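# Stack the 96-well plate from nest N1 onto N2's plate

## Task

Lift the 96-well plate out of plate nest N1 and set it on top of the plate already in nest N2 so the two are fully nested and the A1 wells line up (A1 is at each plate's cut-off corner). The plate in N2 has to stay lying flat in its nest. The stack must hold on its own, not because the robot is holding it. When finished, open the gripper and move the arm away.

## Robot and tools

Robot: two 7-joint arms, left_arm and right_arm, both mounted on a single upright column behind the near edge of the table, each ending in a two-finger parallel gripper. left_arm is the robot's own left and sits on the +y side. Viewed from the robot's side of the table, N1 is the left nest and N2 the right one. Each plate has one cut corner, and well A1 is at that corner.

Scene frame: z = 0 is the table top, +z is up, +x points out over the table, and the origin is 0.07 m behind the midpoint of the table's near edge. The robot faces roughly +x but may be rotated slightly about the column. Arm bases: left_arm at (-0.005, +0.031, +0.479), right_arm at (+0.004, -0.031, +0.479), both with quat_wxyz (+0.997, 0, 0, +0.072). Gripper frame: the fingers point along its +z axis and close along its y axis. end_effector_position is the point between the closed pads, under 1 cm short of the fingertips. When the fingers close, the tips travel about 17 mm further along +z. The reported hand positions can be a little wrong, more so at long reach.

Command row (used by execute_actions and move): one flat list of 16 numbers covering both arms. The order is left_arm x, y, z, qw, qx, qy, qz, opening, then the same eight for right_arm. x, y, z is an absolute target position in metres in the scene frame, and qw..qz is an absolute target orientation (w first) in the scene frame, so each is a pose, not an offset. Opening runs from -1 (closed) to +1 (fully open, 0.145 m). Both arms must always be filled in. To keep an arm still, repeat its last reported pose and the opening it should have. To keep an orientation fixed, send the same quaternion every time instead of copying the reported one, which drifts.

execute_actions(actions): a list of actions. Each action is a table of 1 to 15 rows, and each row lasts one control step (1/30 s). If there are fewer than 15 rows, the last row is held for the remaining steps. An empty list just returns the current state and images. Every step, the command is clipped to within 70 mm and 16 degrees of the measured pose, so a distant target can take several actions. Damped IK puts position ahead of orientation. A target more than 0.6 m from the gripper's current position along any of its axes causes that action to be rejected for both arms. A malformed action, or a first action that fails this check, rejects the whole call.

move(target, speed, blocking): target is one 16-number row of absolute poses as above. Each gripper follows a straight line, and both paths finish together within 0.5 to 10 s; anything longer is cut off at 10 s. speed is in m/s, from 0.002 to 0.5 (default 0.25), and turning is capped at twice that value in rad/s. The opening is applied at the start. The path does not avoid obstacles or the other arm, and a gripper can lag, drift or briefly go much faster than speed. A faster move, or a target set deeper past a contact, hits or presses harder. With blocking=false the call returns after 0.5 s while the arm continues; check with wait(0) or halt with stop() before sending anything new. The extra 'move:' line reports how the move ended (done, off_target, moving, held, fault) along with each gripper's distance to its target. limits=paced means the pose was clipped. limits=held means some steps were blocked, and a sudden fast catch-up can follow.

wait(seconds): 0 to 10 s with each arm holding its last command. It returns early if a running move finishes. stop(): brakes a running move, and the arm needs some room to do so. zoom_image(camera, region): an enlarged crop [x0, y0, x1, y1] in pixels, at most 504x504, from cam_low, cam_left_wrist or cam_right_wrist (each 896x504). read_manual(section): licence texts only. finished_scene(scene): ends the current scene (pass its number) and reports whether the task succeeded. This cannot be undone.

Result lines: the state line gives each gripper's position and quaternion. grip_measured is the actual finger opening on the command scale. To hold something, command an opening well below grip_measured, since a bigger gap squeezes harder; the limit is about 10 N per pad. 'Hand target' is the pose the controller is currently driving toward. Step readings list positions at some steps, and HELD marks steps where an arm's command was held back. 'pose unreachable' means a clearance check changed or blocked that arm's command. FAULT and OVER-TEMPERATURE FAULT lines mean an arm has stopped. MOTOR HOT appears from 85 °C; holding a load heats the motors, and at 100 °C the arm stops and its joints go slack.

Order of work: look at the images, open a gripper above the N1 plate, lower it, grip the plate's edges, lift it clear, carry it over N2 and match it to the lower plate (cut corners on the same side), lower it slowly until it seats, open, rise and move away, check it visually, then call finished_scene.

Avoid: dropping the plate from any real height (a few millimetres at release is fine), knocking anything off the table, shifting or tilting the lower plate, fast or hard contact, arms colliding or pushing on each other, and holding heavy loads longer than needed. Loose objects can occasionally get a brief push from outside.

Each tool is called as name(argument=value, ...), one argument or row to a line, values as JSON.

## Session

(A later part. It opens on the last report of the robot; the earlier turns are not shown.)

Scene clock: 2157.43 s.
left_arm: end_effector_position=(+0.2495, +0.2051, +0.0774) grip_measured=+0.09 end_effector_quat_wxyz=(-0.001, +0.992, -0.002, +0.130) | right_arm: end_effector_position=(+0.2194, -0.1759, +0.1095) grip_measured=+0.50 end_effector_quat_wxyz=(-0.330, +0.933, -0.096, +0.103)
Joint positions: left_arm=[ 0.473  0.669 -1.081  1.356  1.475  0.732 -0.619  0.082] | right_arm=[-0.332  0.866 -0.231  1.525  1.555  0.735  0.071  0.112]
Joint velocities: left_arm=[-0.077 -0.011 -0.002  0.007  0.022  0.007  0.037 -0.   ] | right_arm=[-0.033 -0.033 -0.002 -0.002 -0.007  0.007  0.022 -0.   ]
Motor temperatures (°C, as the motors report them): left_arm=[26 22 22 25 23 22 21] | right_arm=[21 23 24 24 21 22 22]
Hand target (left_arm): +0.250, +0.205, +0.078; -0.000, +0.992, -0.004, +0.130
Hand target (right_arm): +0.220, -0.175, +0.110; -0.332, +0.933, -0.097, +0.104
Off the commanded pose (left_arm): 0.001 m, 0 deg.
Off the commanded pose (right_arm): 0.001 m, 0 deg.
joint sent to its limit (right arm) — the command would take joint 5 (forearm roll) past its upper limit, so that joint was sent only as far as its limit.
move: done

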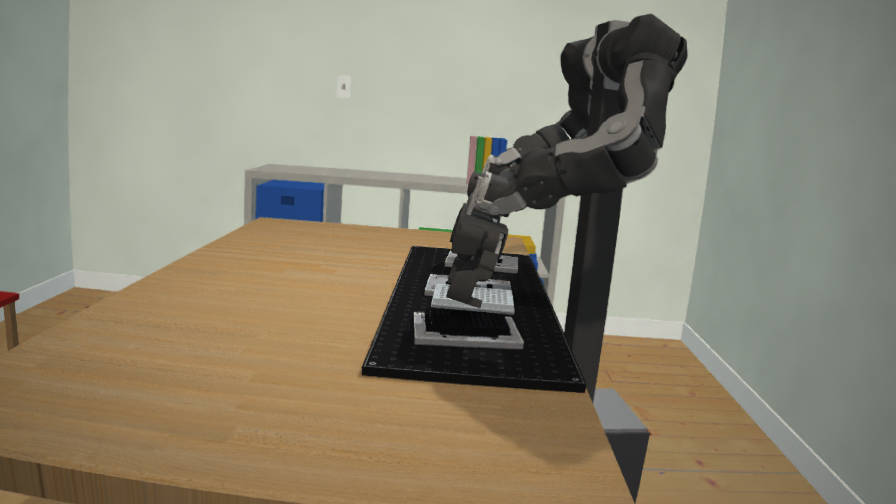

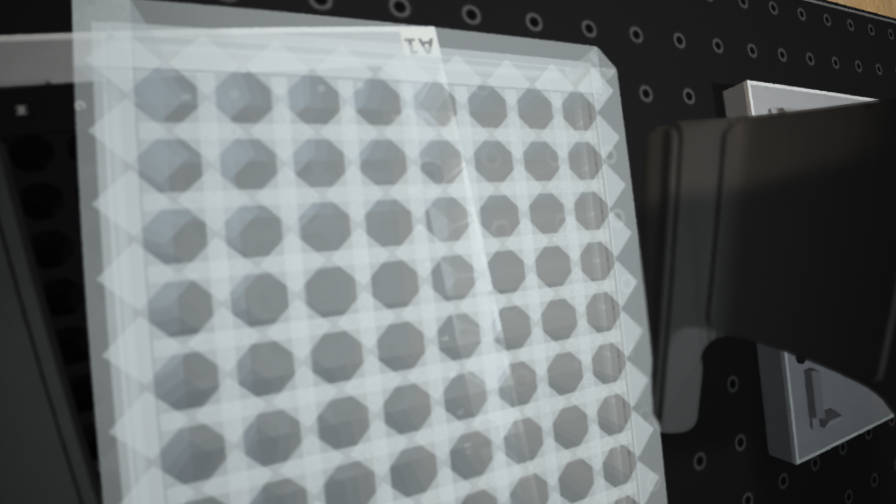

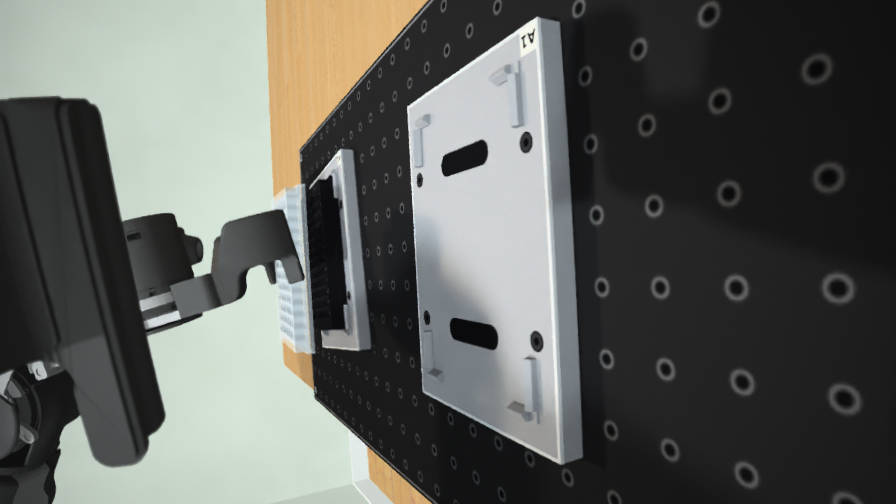

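move(
  target=[0.250,0.235,0.075,-0.0074,0.9898,0.0562,0.1303,-0.2, 0.22,-0.175,0.11,0.3317,-0.9327,0.0965,-0.1035,0.5],
  speed=0.02,
)

Scene clock: 2199.93 s.
left_arm: end_effector_position=(+0.2484, +0.2339, +0.0738) grip_measured=+0.09 end_effector_quat_wxyz=(-0.009, +0.991, +0.052, +0.127) | right_arm: end_effector_position=(+0.2194, -0.1759, +0.1095) grip_measured=+0.50 end_effector_quat_wxyz=(-0.330, +0.933, -0.096, +0.103)
Joint positions: left_arm=[ 0.473  0.712 -1.065  1.304  1.532  0.69  -0.607  0.082] | right_arm=[-0.332  0.866 -0.231  1.525  1.555  0.735  0.071  0.112]
Joint velocities: left_arm=[ 0.055 -0.033 -0.007 -0.022 -0.037 -0.081  0.037 -0.   ] | right_arm=[-0.055  0.033 -0.007 -0.032 -0.007 -0.095  0.037 -0.   ]
Motor temperatures (°C, as the motors report them): left_arm=[26 22 22 25 23 22 21] | right_arm=[21 23 24 24 21 22 22]
Hand target (left_arm): +0.250, +0.235, +0.075; -0.007, +0.990, +0.056, +0.130
Hand target (right_arm): +0.220, -0.175, +0.110; -0.332, +0.933, -0.097, +0.104
Off the commanded pose (left_arm): 0.002 m, 1 deg.
Off the commanded pose (right_arm): 0.001 m, 0 deg.
joint sent to its limit (right arm) — the command would take joint 5 (forearm roll) past its upper limit, so that joint was sent only as far as its limit.
move: done

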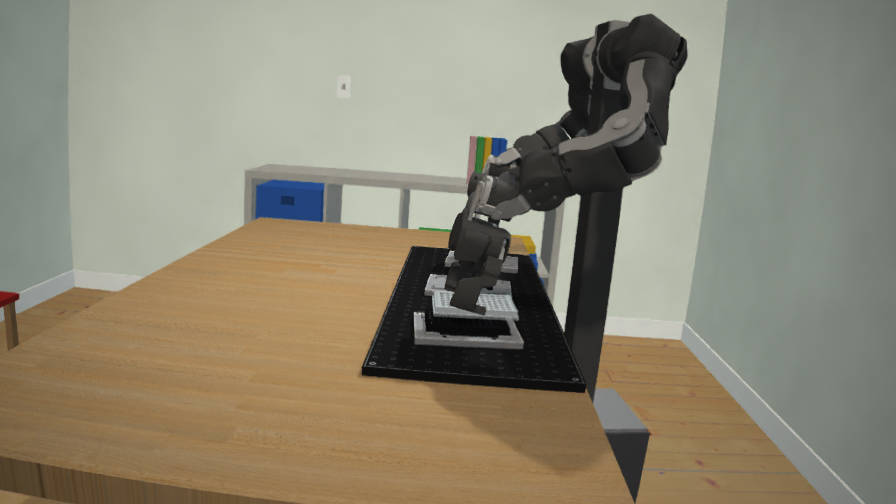

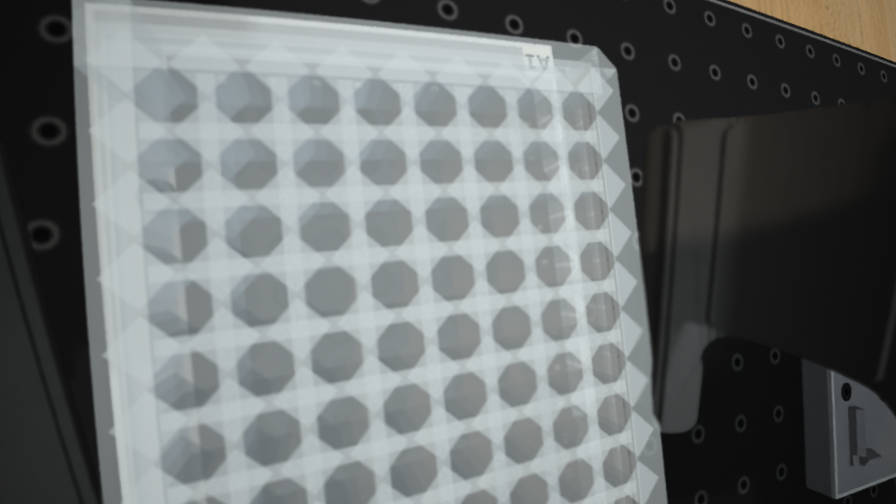

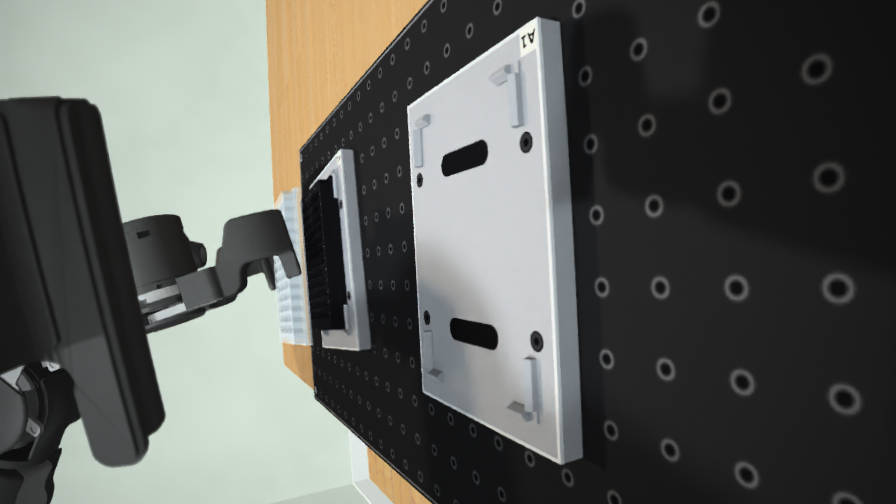

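move(
  target=[0.250,0.235,0.075,-0.0074,0.9898,0.0562,0.1303,-0.2, 0.22,-0.03,0.115,0.3317,-0.9327,0.0965,-0.1035,0.5],
  speed=0.1,
)

Scene clock: 2221.63 s.
left_arm: end_effector_position=(+0.2485, +0.2343, +0.0739) grip_measured=+0.09 end_effector_quat_wxyz=(-0.009, +0.990, +0.053, +0.127) | right_arm: end_effector_position=(+0.2203, -0.0283, +0.1146) grip_measured=+0.50 end_effector_quat_wxyz=(-0.336, +0.931, -0.096, +0.105)
Joint positions: left_arm=[ 0.473  0.713 -1.065  1.304  1.533  0.688 -0.607  0.082] | right_arm=[-0.18   0.378 -0.375  1.694  1.504  0.714 -0.491  0.112]
Joint velocities: left_arm=[-0.121 -0.055 -0.007  0.007 -0.037  0.022  0.007 -0.   ] | right_arm=[-0.011 -0.055 -0.012  0.022  0.022  0.022 -0.007  0.   ]
Motor temperatures (°C, as the motors report them): left_arm=[26 22 23 24 23 22 21] | right_arm=[21 23 24 24 21 22 22]
Hand target (left_arm): +0.250, +0.235, +0.075; -0.007, +0.990, +0.056, +0.130
Hand target (right_arm): +0.220, -0.030, +0.113; -0.331, +0.932, -0.098, +0.106
Off the commanded pose (left_arm): 0.002 m, 1 deg.
Off the commanded pose (right_arm): 0.002 m, 1 deg.
move: done

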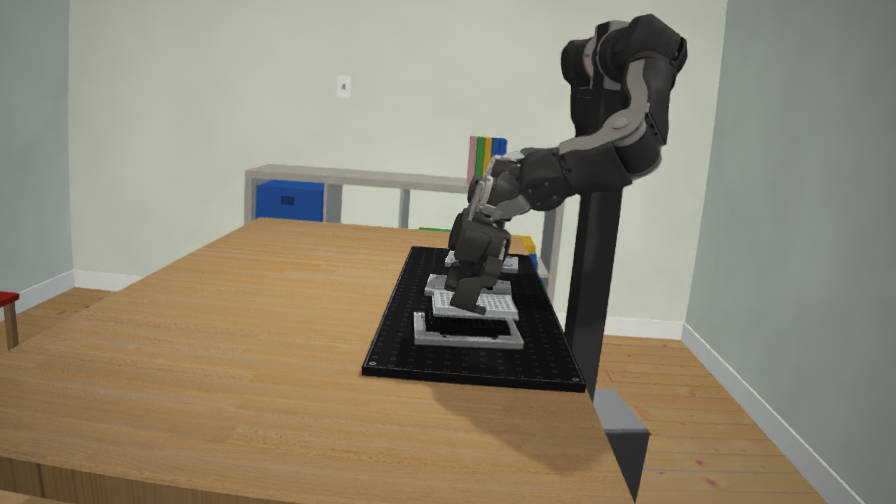

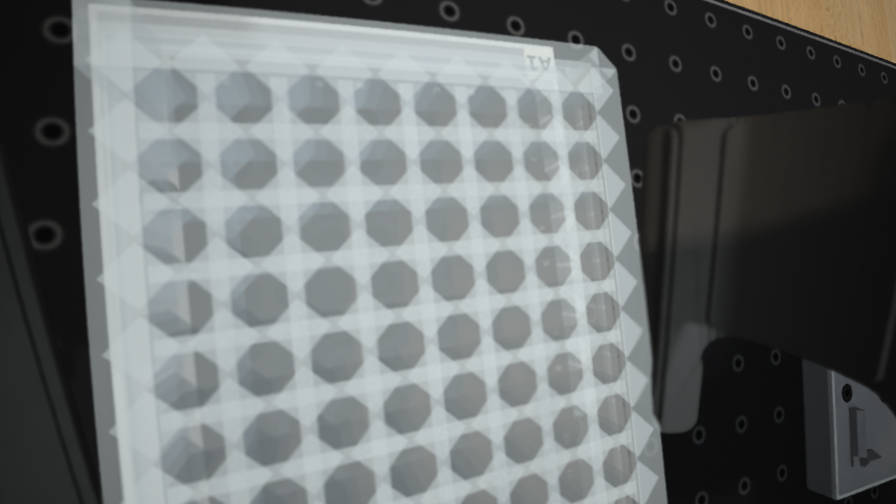

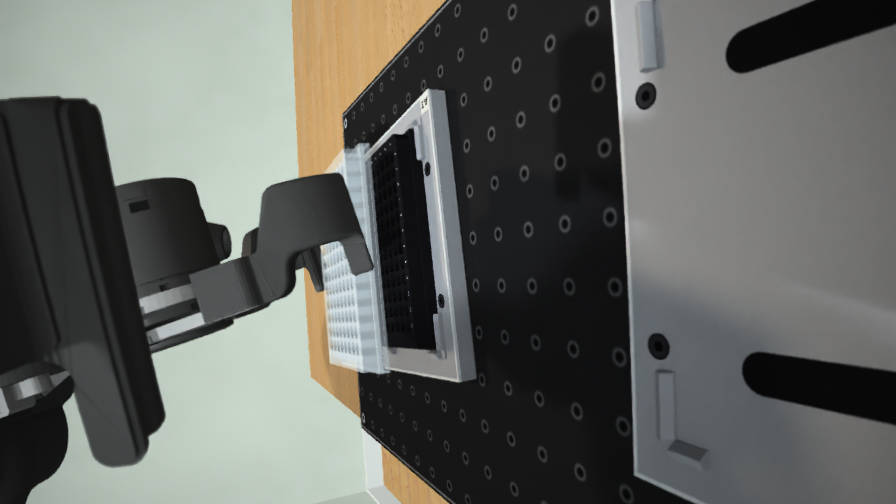

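move(
  target=[0.250,0.235,0.075,-0.0074,0.9898,0.0562,0.1303,-0.2, 0.22,0.07,0.115,0.3317,-0.9327,0.0965,-0.1035,0.5],
  speed=0.08,
)

Scene clock: 2230.17 s.
left_arm: end_effector_position=(+0.2485, +0.2343, +0.0739) grip_measured=+0.09 end_effector_quat_wxyz=(-0.009, +0.990, +0.053, +0.127) | right_arm: end_effector_position=(+0.2203, +0.0723, +0.1166) grip_measured=+0.50 end_effector_quat_wxyz=(-0.338, +0.930, -0.095, +0.105)
Joint positions: left_arm=[ 0.473  0.713 -1.065  1.304  1.533  0.688 -0.607  0.082] | right_arm=[-0.053  0.041 -0.534  1.544  1.349  0.615 -0.647  0.112]
Joint velocities: left_arm=[ 0.033 -0.033  0.002 -0.002  0.007  0.037 -0.037  0.   ] | right_arm=[-0.011  0.033  0.007 -0.012  0.007 -0.037  0.007 -0.   ]
Motor temperatures (°C, as the motors report them): left_arm=[26 22 23 24 23 22 21] | right_arm=[21 22 24 24 21 22 22]
Hand target (left_arm): +0.250, +0.235, +0.075; -0.007, +0.990, +0.056, +0.130
Hand target (right_arm): +0.220, +0.070, +0.114; -0.332, +0.932, -0.097, +0.105
Off the commanded pose (left_arm): 0.002 m, 1 deg.
Off the commanded pose (right_arm): 0.003 m, 1 deg.
move: done

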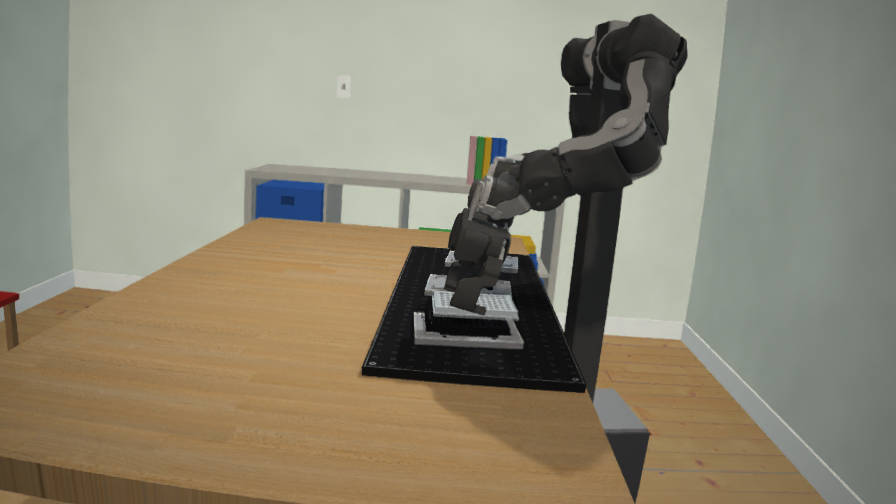

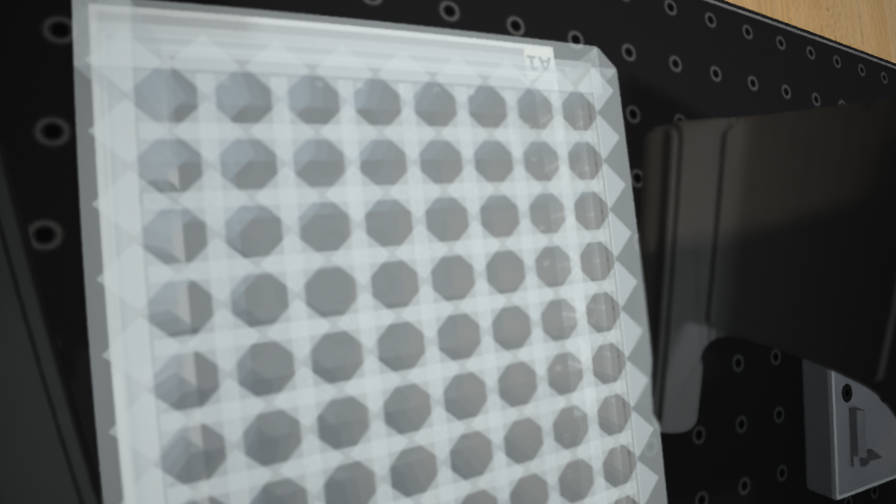

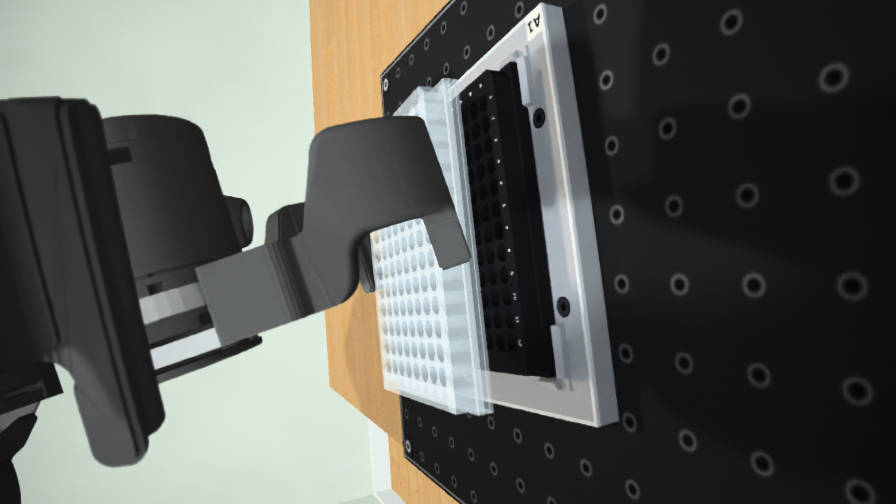

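move(
  target=[0.254,0.235,0.066,-0.0074,0.9898,0.0562,0.1303,-0.2, 0.22,0.07,0.115,0.3317,-0.9327,0.0965,-0.1035,0.5],
  speed=0.008,
)

Scene clock: 2243.30 s.
left_arm: end_effector_position=(+0.2514, +0.2353, +0.0649) grip_measured=+0.09 end_effector_quat_wxyz=(-0.009, +0.990, +0.056, +0.126) | right_arm: end_effector_position=(+0.2202, +0.0712, +0.1157) grip_measured=+0.50 end_effector_quat_wxyz=(-0.334, +0.932, -0.096, +0.104)
Joint positions: left_arm=[ 0.477  0.678 -1.065  1.235  1.495  0.684 -0.564  0.082] | right_arm=[-0.053  0.041 -0.533  1.544  1.351  0.615 -0.655  0.112]
Joint velocities: left_arm=[ 0.011 -0.011  0.007 -0.012 -0.007 -0.037  0.022 -0.   ] | right_arm=[-0.011 -0.011  0.002 -0.017 -0.066 -0.022 -0.081 -0.   ]
Motor temperatures (°C, as the motors report them): left_arm=[26 22 23 24 23 22 21] | right_arm=[21 22 23 24 21 22 22]
Hand target (left_arm): +0.254, +0.235, +0.066; -0.007, +0.990, +0.056, +0.130
Hand target (right_arm): +0.220, +0.070, +0.115; -0.332, +0.933, -0.096, +0.104
Off the commanded pose (left_arm): 0.003 m, 1 deg.
Off the commanded pose (right_arm): 0.001 m, 0 deg.
move: done

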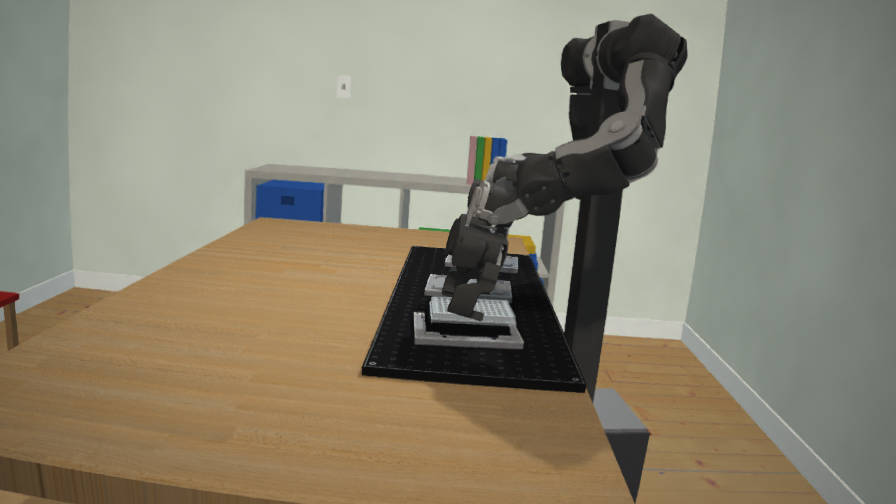

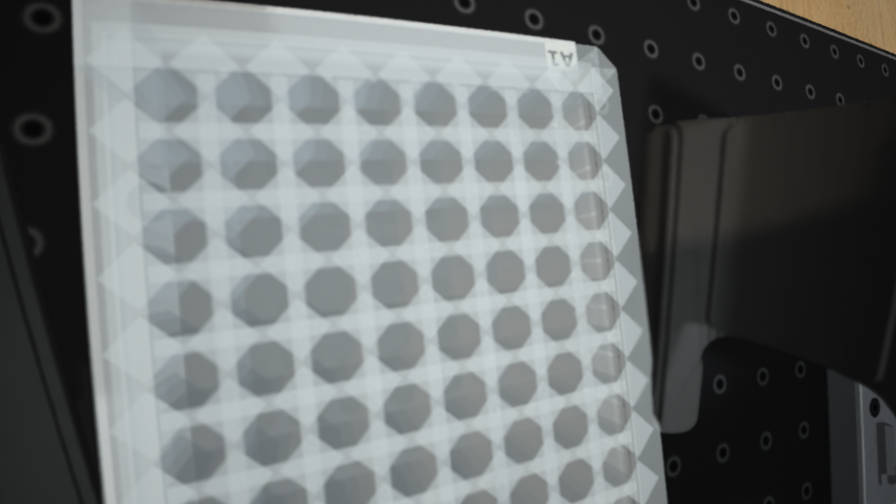

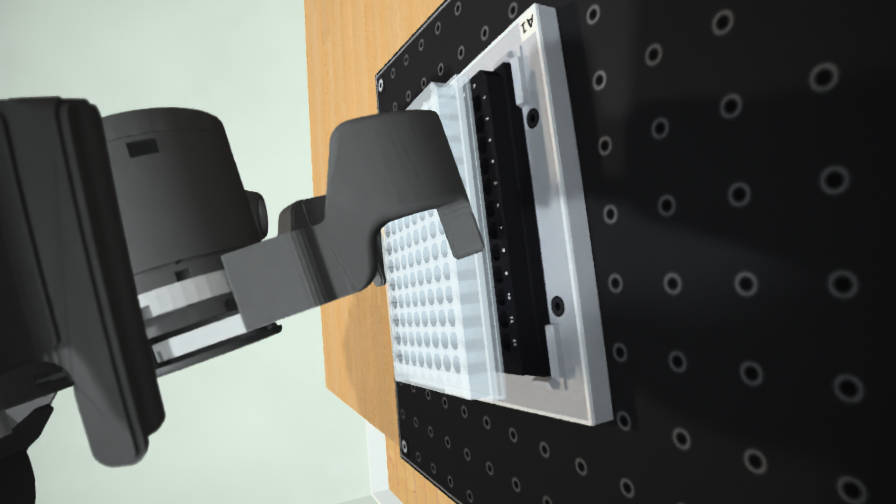

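zoom_image(
  camera="cam_right_wrist",
  region=[420, 40, 620, 440],
)

Region (420, 40, 620, 440) of cam_right_wrist's 896x504 image, scaled by 1.260, with more detail than that image has.

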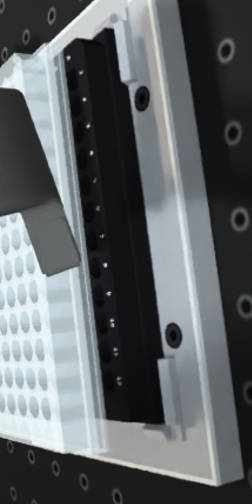

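move(
  target=[0.258,0.2325,0.066,-0.0074,0.9898,0.0562,0.1303,-0.2, 0.22,0.085,0.112,0.3317,-0.9327,0.0965,-0.1035,0.5],
  speed=0.005,
)

zoom_image(
  camera="cam_right_wrist",
  region=[420, 20, 640, 460],
)

Scene clock: 2317.37 s.
left_arm: end_effector_position=(+0.2566, +0.2326, +0.0654) grip_measured=+0.09 end_effector_quat_wxyz=(-0.008, +0.990, +0.057, +0.129) | right_arm: end_effector_position=(+0.2201, +0.0842, +0.1125) grip_measured=+0.50 end_effector_quat_wxyz=(-0.331, +0.933, -0.096, +0.104)
Joint positions: left_arm=[ 0.489  0.661 -1.065  1.219  1.494  0.684 -0.564  0.082] | right_arm=[-0.036 -0.011 -0.543  1.493  1.311  0.601 -0.655  0.112]
Joint velocities: left_arm=[ 0.033 -0.033 -0.002  0.007 -0.007 -0.022 -0.022 -0.   ] | right_arm=[-0.033  0.055 -0.007 -0.017 -0.022 -0.051 -0.11  -0.   ]
Motor temperatures (°C, as the motors report them): left_arm=[26 22 23 24 23 22 21] | right_arm=[21 22 22 26 21 22 22]
Hand target (left_arm): +0.258, +0.232, +0.066; -0.007, +0.990, +0.056, +0.130
Hand target (right_arm): +0.220, +0.085, +0.112; -0.332, +0.933, -0.096, +0.104
Off the commanded pose (left_arm): 0.002 m, 0 deg.
Off the commanded pose (right_arm): 0.001 m, 0 deg.
move: done

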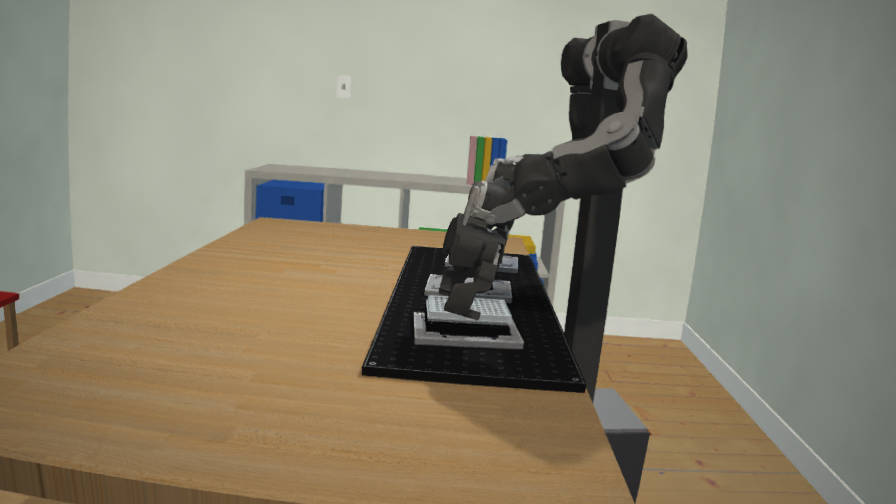

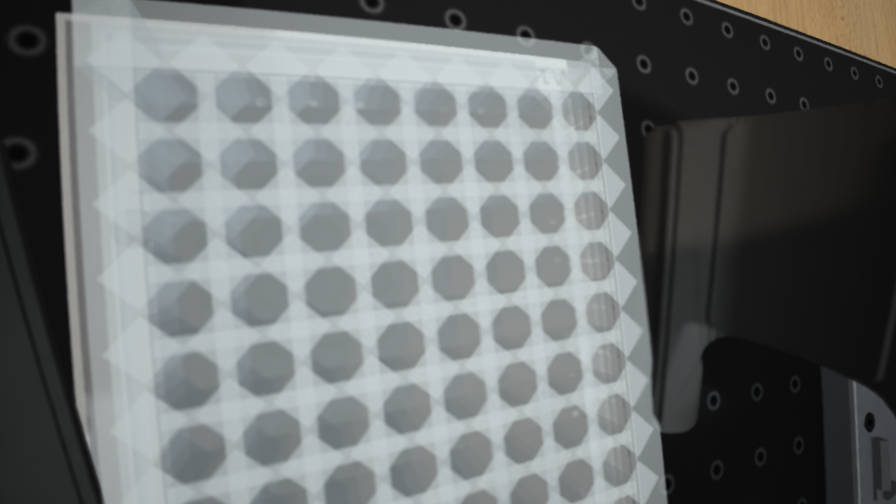

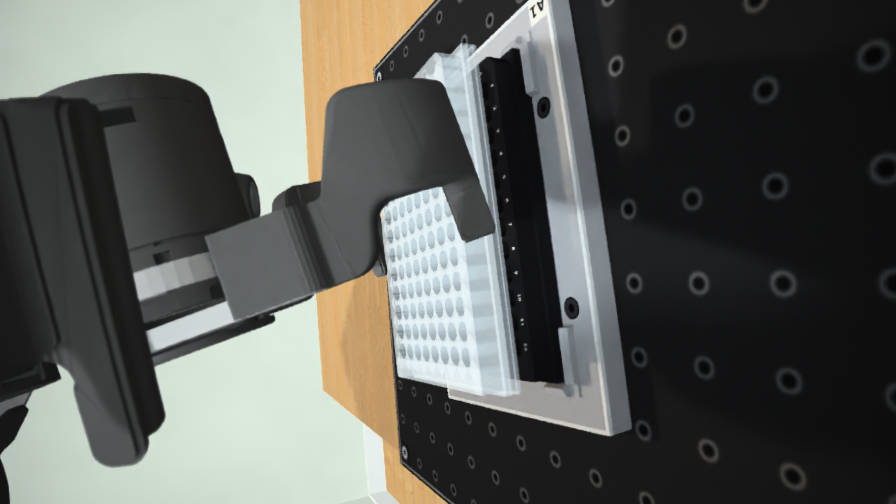

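Region (420, 20, 640, 460) of cam_right_wrist's 896x504 image, scaled by 1.145, with more detail than that image has.

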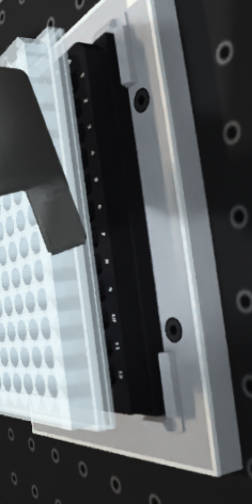

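move(
  target=[0.258,0.2325,0.0625,-0.0074,0.9898,0.0562,0.1303,-0.2, 0.22,0.085,0.112,0.3317,-0.9327,0.0965,-0.1035,0.5],
  speed=0.003,
)

zoom_image(
  camera="cam_right_wrist",
  region=[460, 310, 600, 420],
)

zoom_image(
  camera="cam_right_wrist",
  region=[430, 20, 570, 130],
)

Scene clock: 2333.23 s.
left_arm: end_effector_position=(+0.2569, +0.2332, +0.0624) grip_measured=+0.09 end_effector_quat_wxyz=(-0.009, +0.990, +0.056, +0.128) | right_arm: end_effector_position=(+0.2201, +0.0844, +0.1126) grip_measured=+0.50 end_effector_quat_wxyz=(-0.331, +0.933, -0.096, +0.104)
Joint positions: left_arm=[ 0.489  0.651 -1.065  1.198  1.478  0.684 -0.551  0.082] | right_arm=[-0.036 -0.012 -0.543  1.493  1.311  0.601 -0.655  0.112]
Joint velocities: left_arm=[-0.033  0.011 -0.002  0.002  0.051 -0.037 -0.037  0.   ] | right_arm=[-0.055 -0.011 -0.017  0.012  0.022  0.007 -0.066  0.   ]
Motor temperatures (°C, as the motors report them): left_arm=[26 22 23 24 23 22 21] | right_arm=[21 22 22 26 21 22 22]
Hand target (left_arm): +0.258, +0.232, +0.062; -0.007, +0.990, +0.056, +0.130
Hand target (right_arm): +0.220, +0.085, +0.112; -0.332, +0.933, -0.097, +0.103
Off the commanded pose (left_arm): 0.001 m, 0 deg.
Off the commanded pose (right_arm): 0.001 m, 0 deg.
move: done

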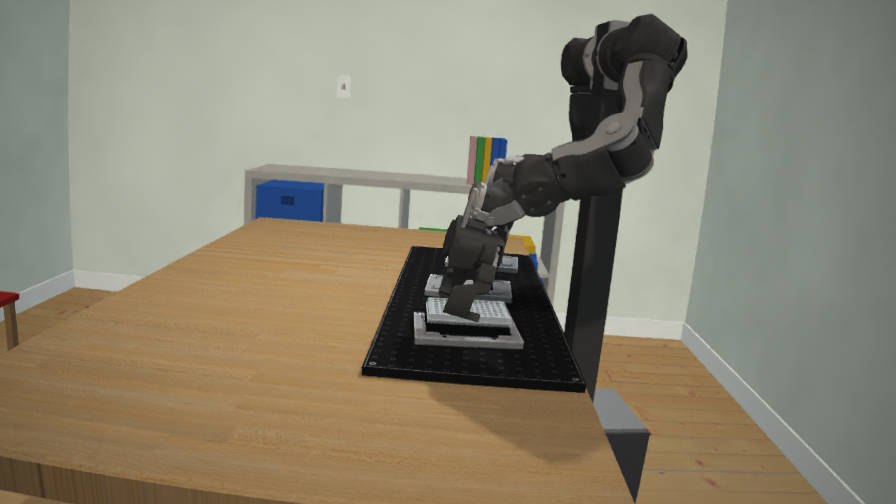

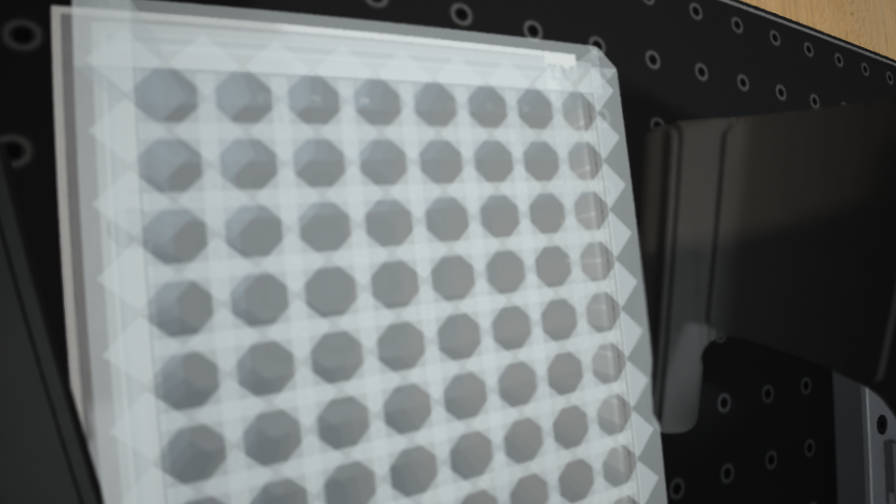

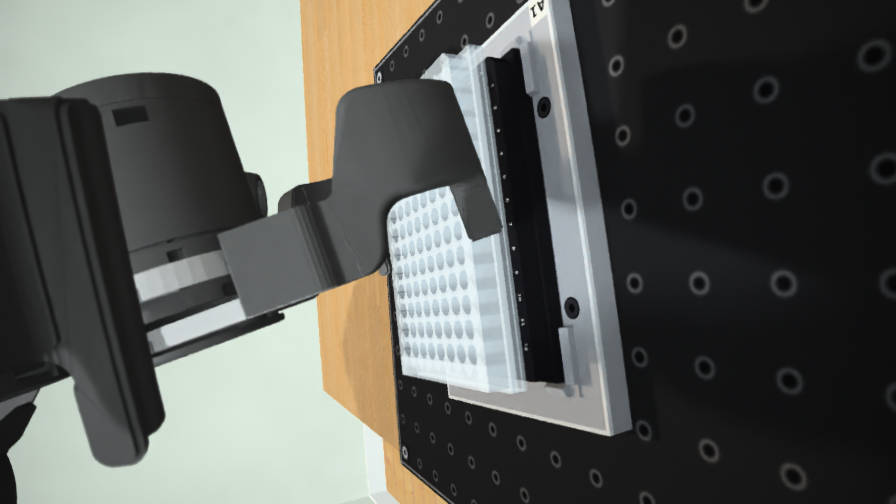

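Region (460, 310, 600, 420) of cam_right_wrist's 896x504 image, scaled by 3.600, with more detail than that image has; it fills the top 396 rows of this view, and the rest is white.

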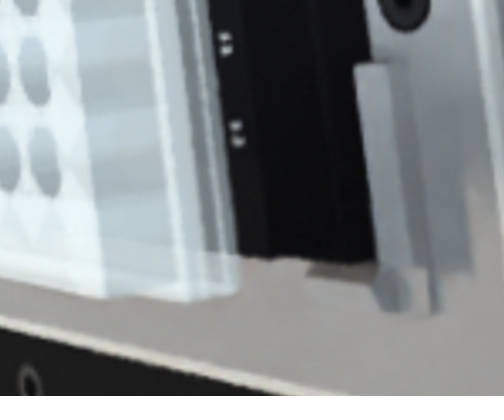

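Region (430, 20, 570, 130) of cam_right_wrist's 896x504 image, scaled by 3.600, with more detail than that image has; it fills the top 396 rows of this view, and the rest is white.

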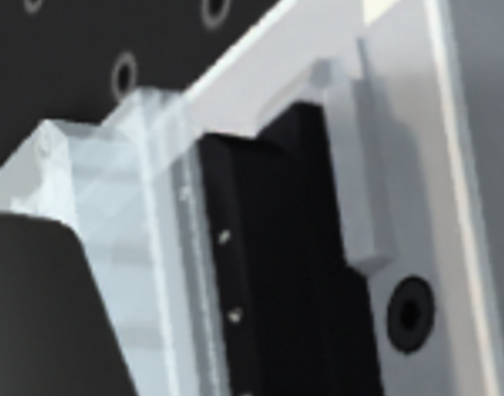

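zoom_image(
  camera="cam_left_wrist",
  region=[500, 10, 700, 130],
)

zoom_image(
  camera="cam_left_wrist",
  region=[0, 0, 200, 300],
)

Region (500, 10, 700, 130) of cam_left_wrist's 896x504 image, scaled by 2.520, with more detail than that image has; it fills the top 302 rows of this view, and the rest is white.

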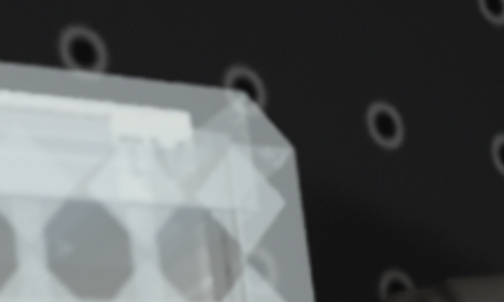

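Region (0, 0, 200, 300) of cam_left_wrist's 896x504 image, scaled by 1.680, with more detail than that image has.

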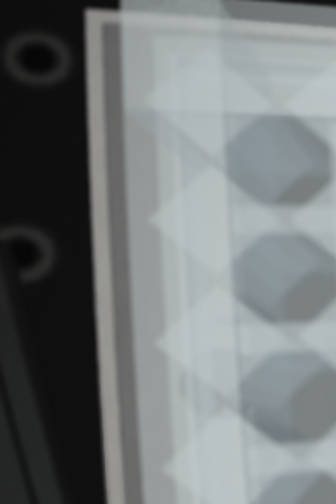

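zoom_image(
  camera="cam_low",
  region=[405, 285, 530, 355],
)

Region (405, 285, 530, 355) of cam_low's 896x504 image, scaled by 4.032, with more detail than that image has; it fills the top 282 rows of this view, and the rest is white.

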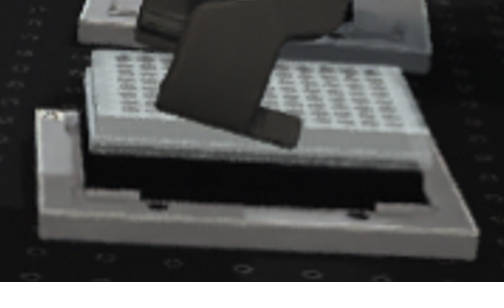

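move(
  target=[0.258,0.2320,0.0610,-0.0074,0.9898,0.0562,0.1303,-0.2, 0.22,0.085,0.112,0.3317,-0.9327,0.0965,-0.1035,0.5],
  speed=0.002,
)

zoom_image(
  camera="cam_right_wrist",
  region=[460, 310, 600, 420],
)

zoom_image(
  camera="cam_right_wrist",
  region=[430, 20, 570, 130],
)

Scene clock: 2412.10 s.
left_arm: end_effector_position=(+0.2574, +0.2329, +0.0613) grip_measured=+0.09 end_effector_quat_wxyz=(-0.010, +0.990, +0.056, +0.129) | right_arm: end_effector_position=(+0.2201, +0.0844, +0.1126) grip_measured=+0.50 end_effector_quat_wxyz=(-0.331, +0.933, -0.096, +0.104)
Joint positions: left_arm=[ 0.489  0.646 -1.065  1.191  1.473  0.681 -0.547  0.082] | right_arm=[-0.036 -0.012 -0.543  1.493  1.311  0.601 -0.655  0.112]
Joint velocities: left_arm=[-0.055  0.011  0.007 -0.012  0.007  0.007  0.022 -0.   ] | right_arm=[-0.011 -0.033 -0.002 -0.002 -0.022 -0.066 -0.066 -0.   ]
Motor temperatures (°C, as the motors report them): left_arm=[26 21 23 24 23 22 21] | right_arm=[21 22 22 25 21 22 23]
Hand target (left_arm): +0.258, +0.232, +0.061; -0.008, +0.990, +0.056, +0.130
Hand target (right_arm): +0.220, +0.085, +0.112; -0.332, +0.933, -0.096, +0.104
Off the commanded pose (left_arm): 0.001 m, 0 deg.
Off the commanded pose (right_arm): 0.001 m, 0 deg.
move: done

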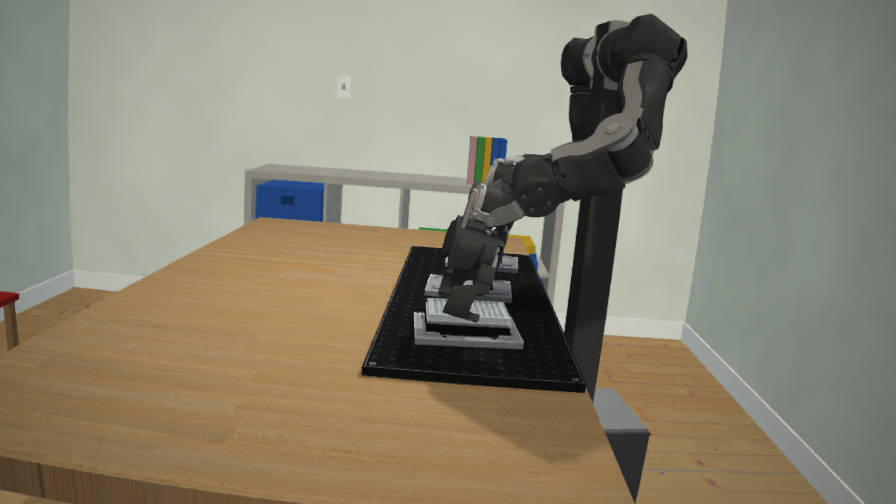

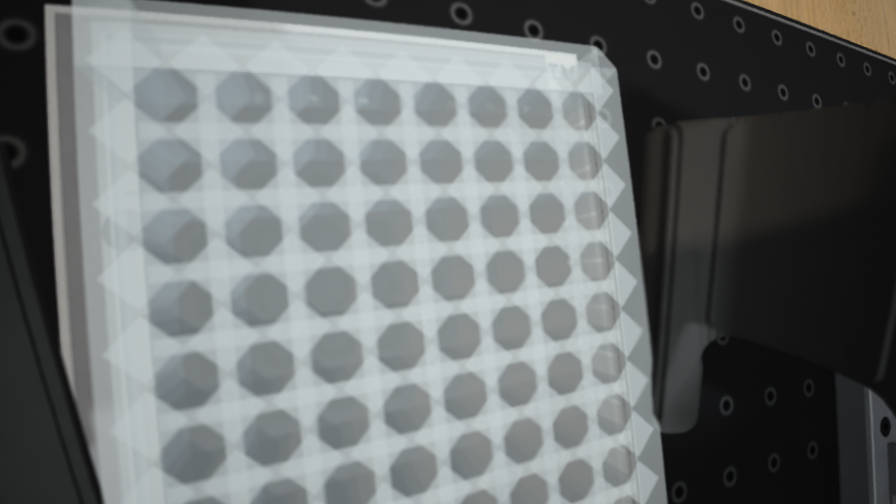

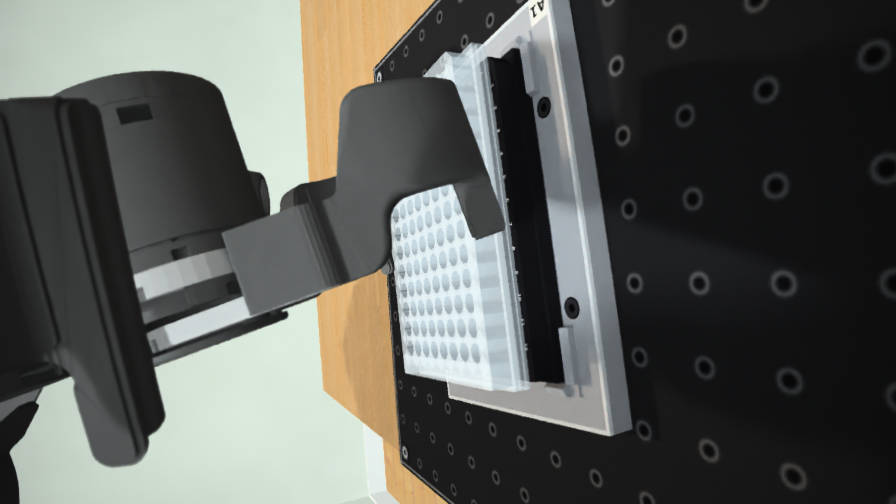

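Region (460, 310, 600, 420) of cam_right_wrist's 896x504 image, scaled by 3.600, with more detail than that image has; it fills the top 396 rows of this view, and the rest is white.

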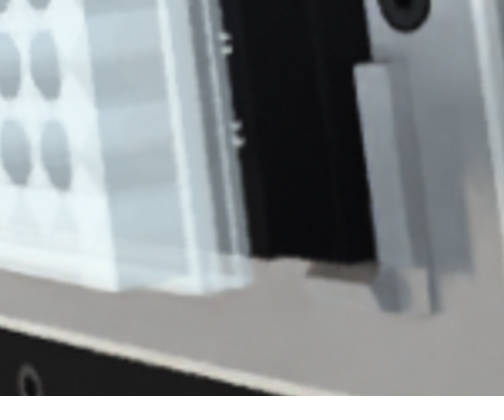

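Region (430, 20, 570, 130) of cam_right_wrist's 896x504 image, scaled by 3.600, with more detail than that image has; it fills the top 396 rows of this view, and the rest is white.

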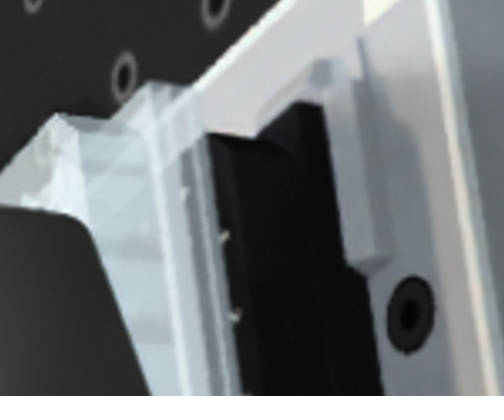

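move(
  target=[0.258,0.2320,0.0598,-0.0074,0.9898,0.0562,0.1303,-0.2, 0.22,0.085,0.112,0.3317,-0.9327,0.0965,-0.1035,0.5],
  speed=0.002,
)

zoom_image(
  camera="cam_right_wrist",
  region=[460, 310, 600, 420],
)

zoom_image(
  camera="cam_right_wrist",
  region=[430, 20, 570, 130],
)

Scene clock: 2467.03 s.
left_arm: end_effector_position=(+0.2578, +0.2328, +0.0604) grip_measured=+0.09 end_effector_quat_wxyz=(-0.009, +0.990, +0.056, +0.129) | right_arm: end_effector_position=(+0.2201, +0.0844, +0.1126) grip_measured=+0.50 end_effector_quat_wxyz=(-0.331, +0.933, -0.096, +0.104)
Joint positions: left_arm=[ 0.489  0.642 -1.065  1.184  1.468  0.68  -0.542  0.082] | right_arm=[-0.036 -0.012 -0.543  1.493  1.311  0.601 -0.655  0.112]
Joint velocities: left_arm=[ 0.033  0.011  0.007 -0.032 -0.007 -0.022  0.037 -0.   ] | right_arm=[-0.011  0.055 -0.017  0.002 -0.022  0.022  0.007 -0.   ]
Motor temperatures (°C, as the motors report them): left_arm=[26 21 23 24 23 22 21] | right_arm=[22 22 22 25 21 22 23]
Hand target (left_arm): +0.258, +0.232, +0.060; -0.007, +0.990, +0.056, +0.130
Hand target (right_arm): +0.220, +0.085, +0.112; -0.332, +0.933, -0.096, +0.104
Off the commanded pose (left_arm): 0.001 m, 0 deg.
Off the commanded pose (right_arm): 0.001 m, 0 deg.
move: done

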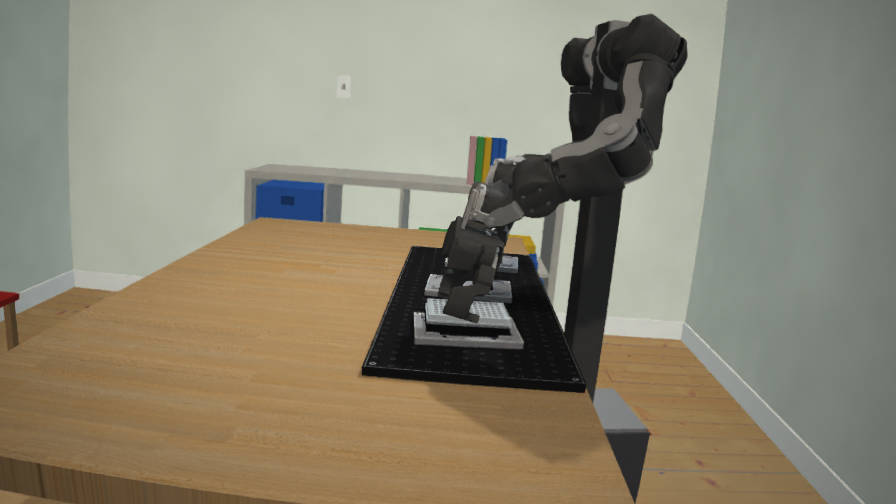

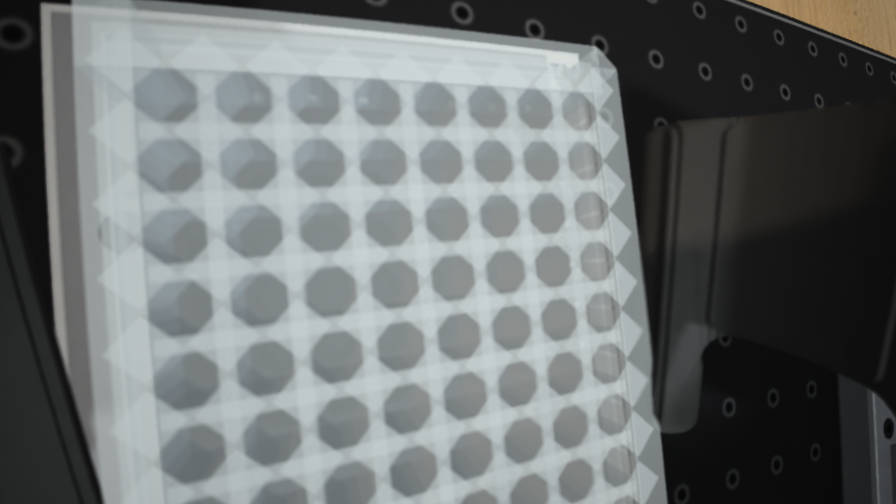

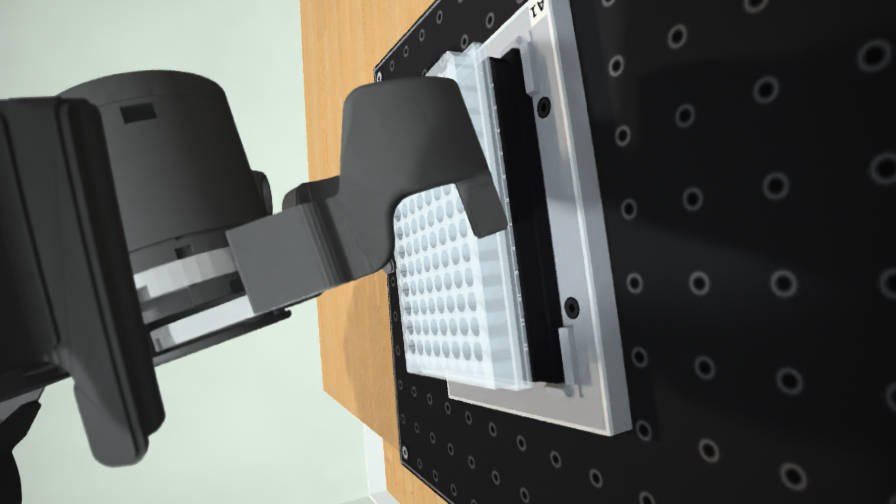

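Region (460, 310, 600, 420) of cam_right_wrist's 896x504 image, scaled by 3.600, with more detail than that image has; it fills the top 396 rows of this view, and the rest is white.

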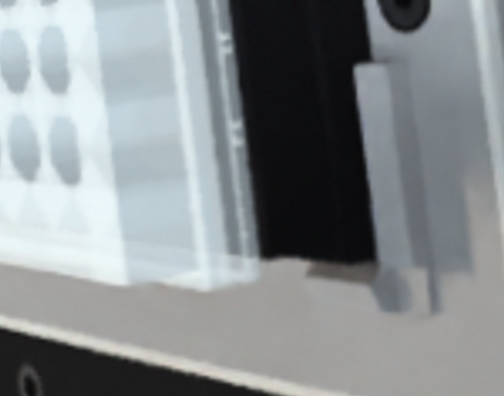

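Region (430, 20, 570, 130) of cam_right_wrist's 896x504 image, scaled by 3.600, with more detail than that image has; it fills the top 396 rows of this view, and the rest is white.

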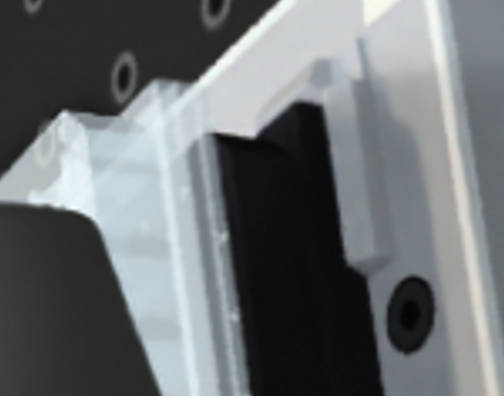

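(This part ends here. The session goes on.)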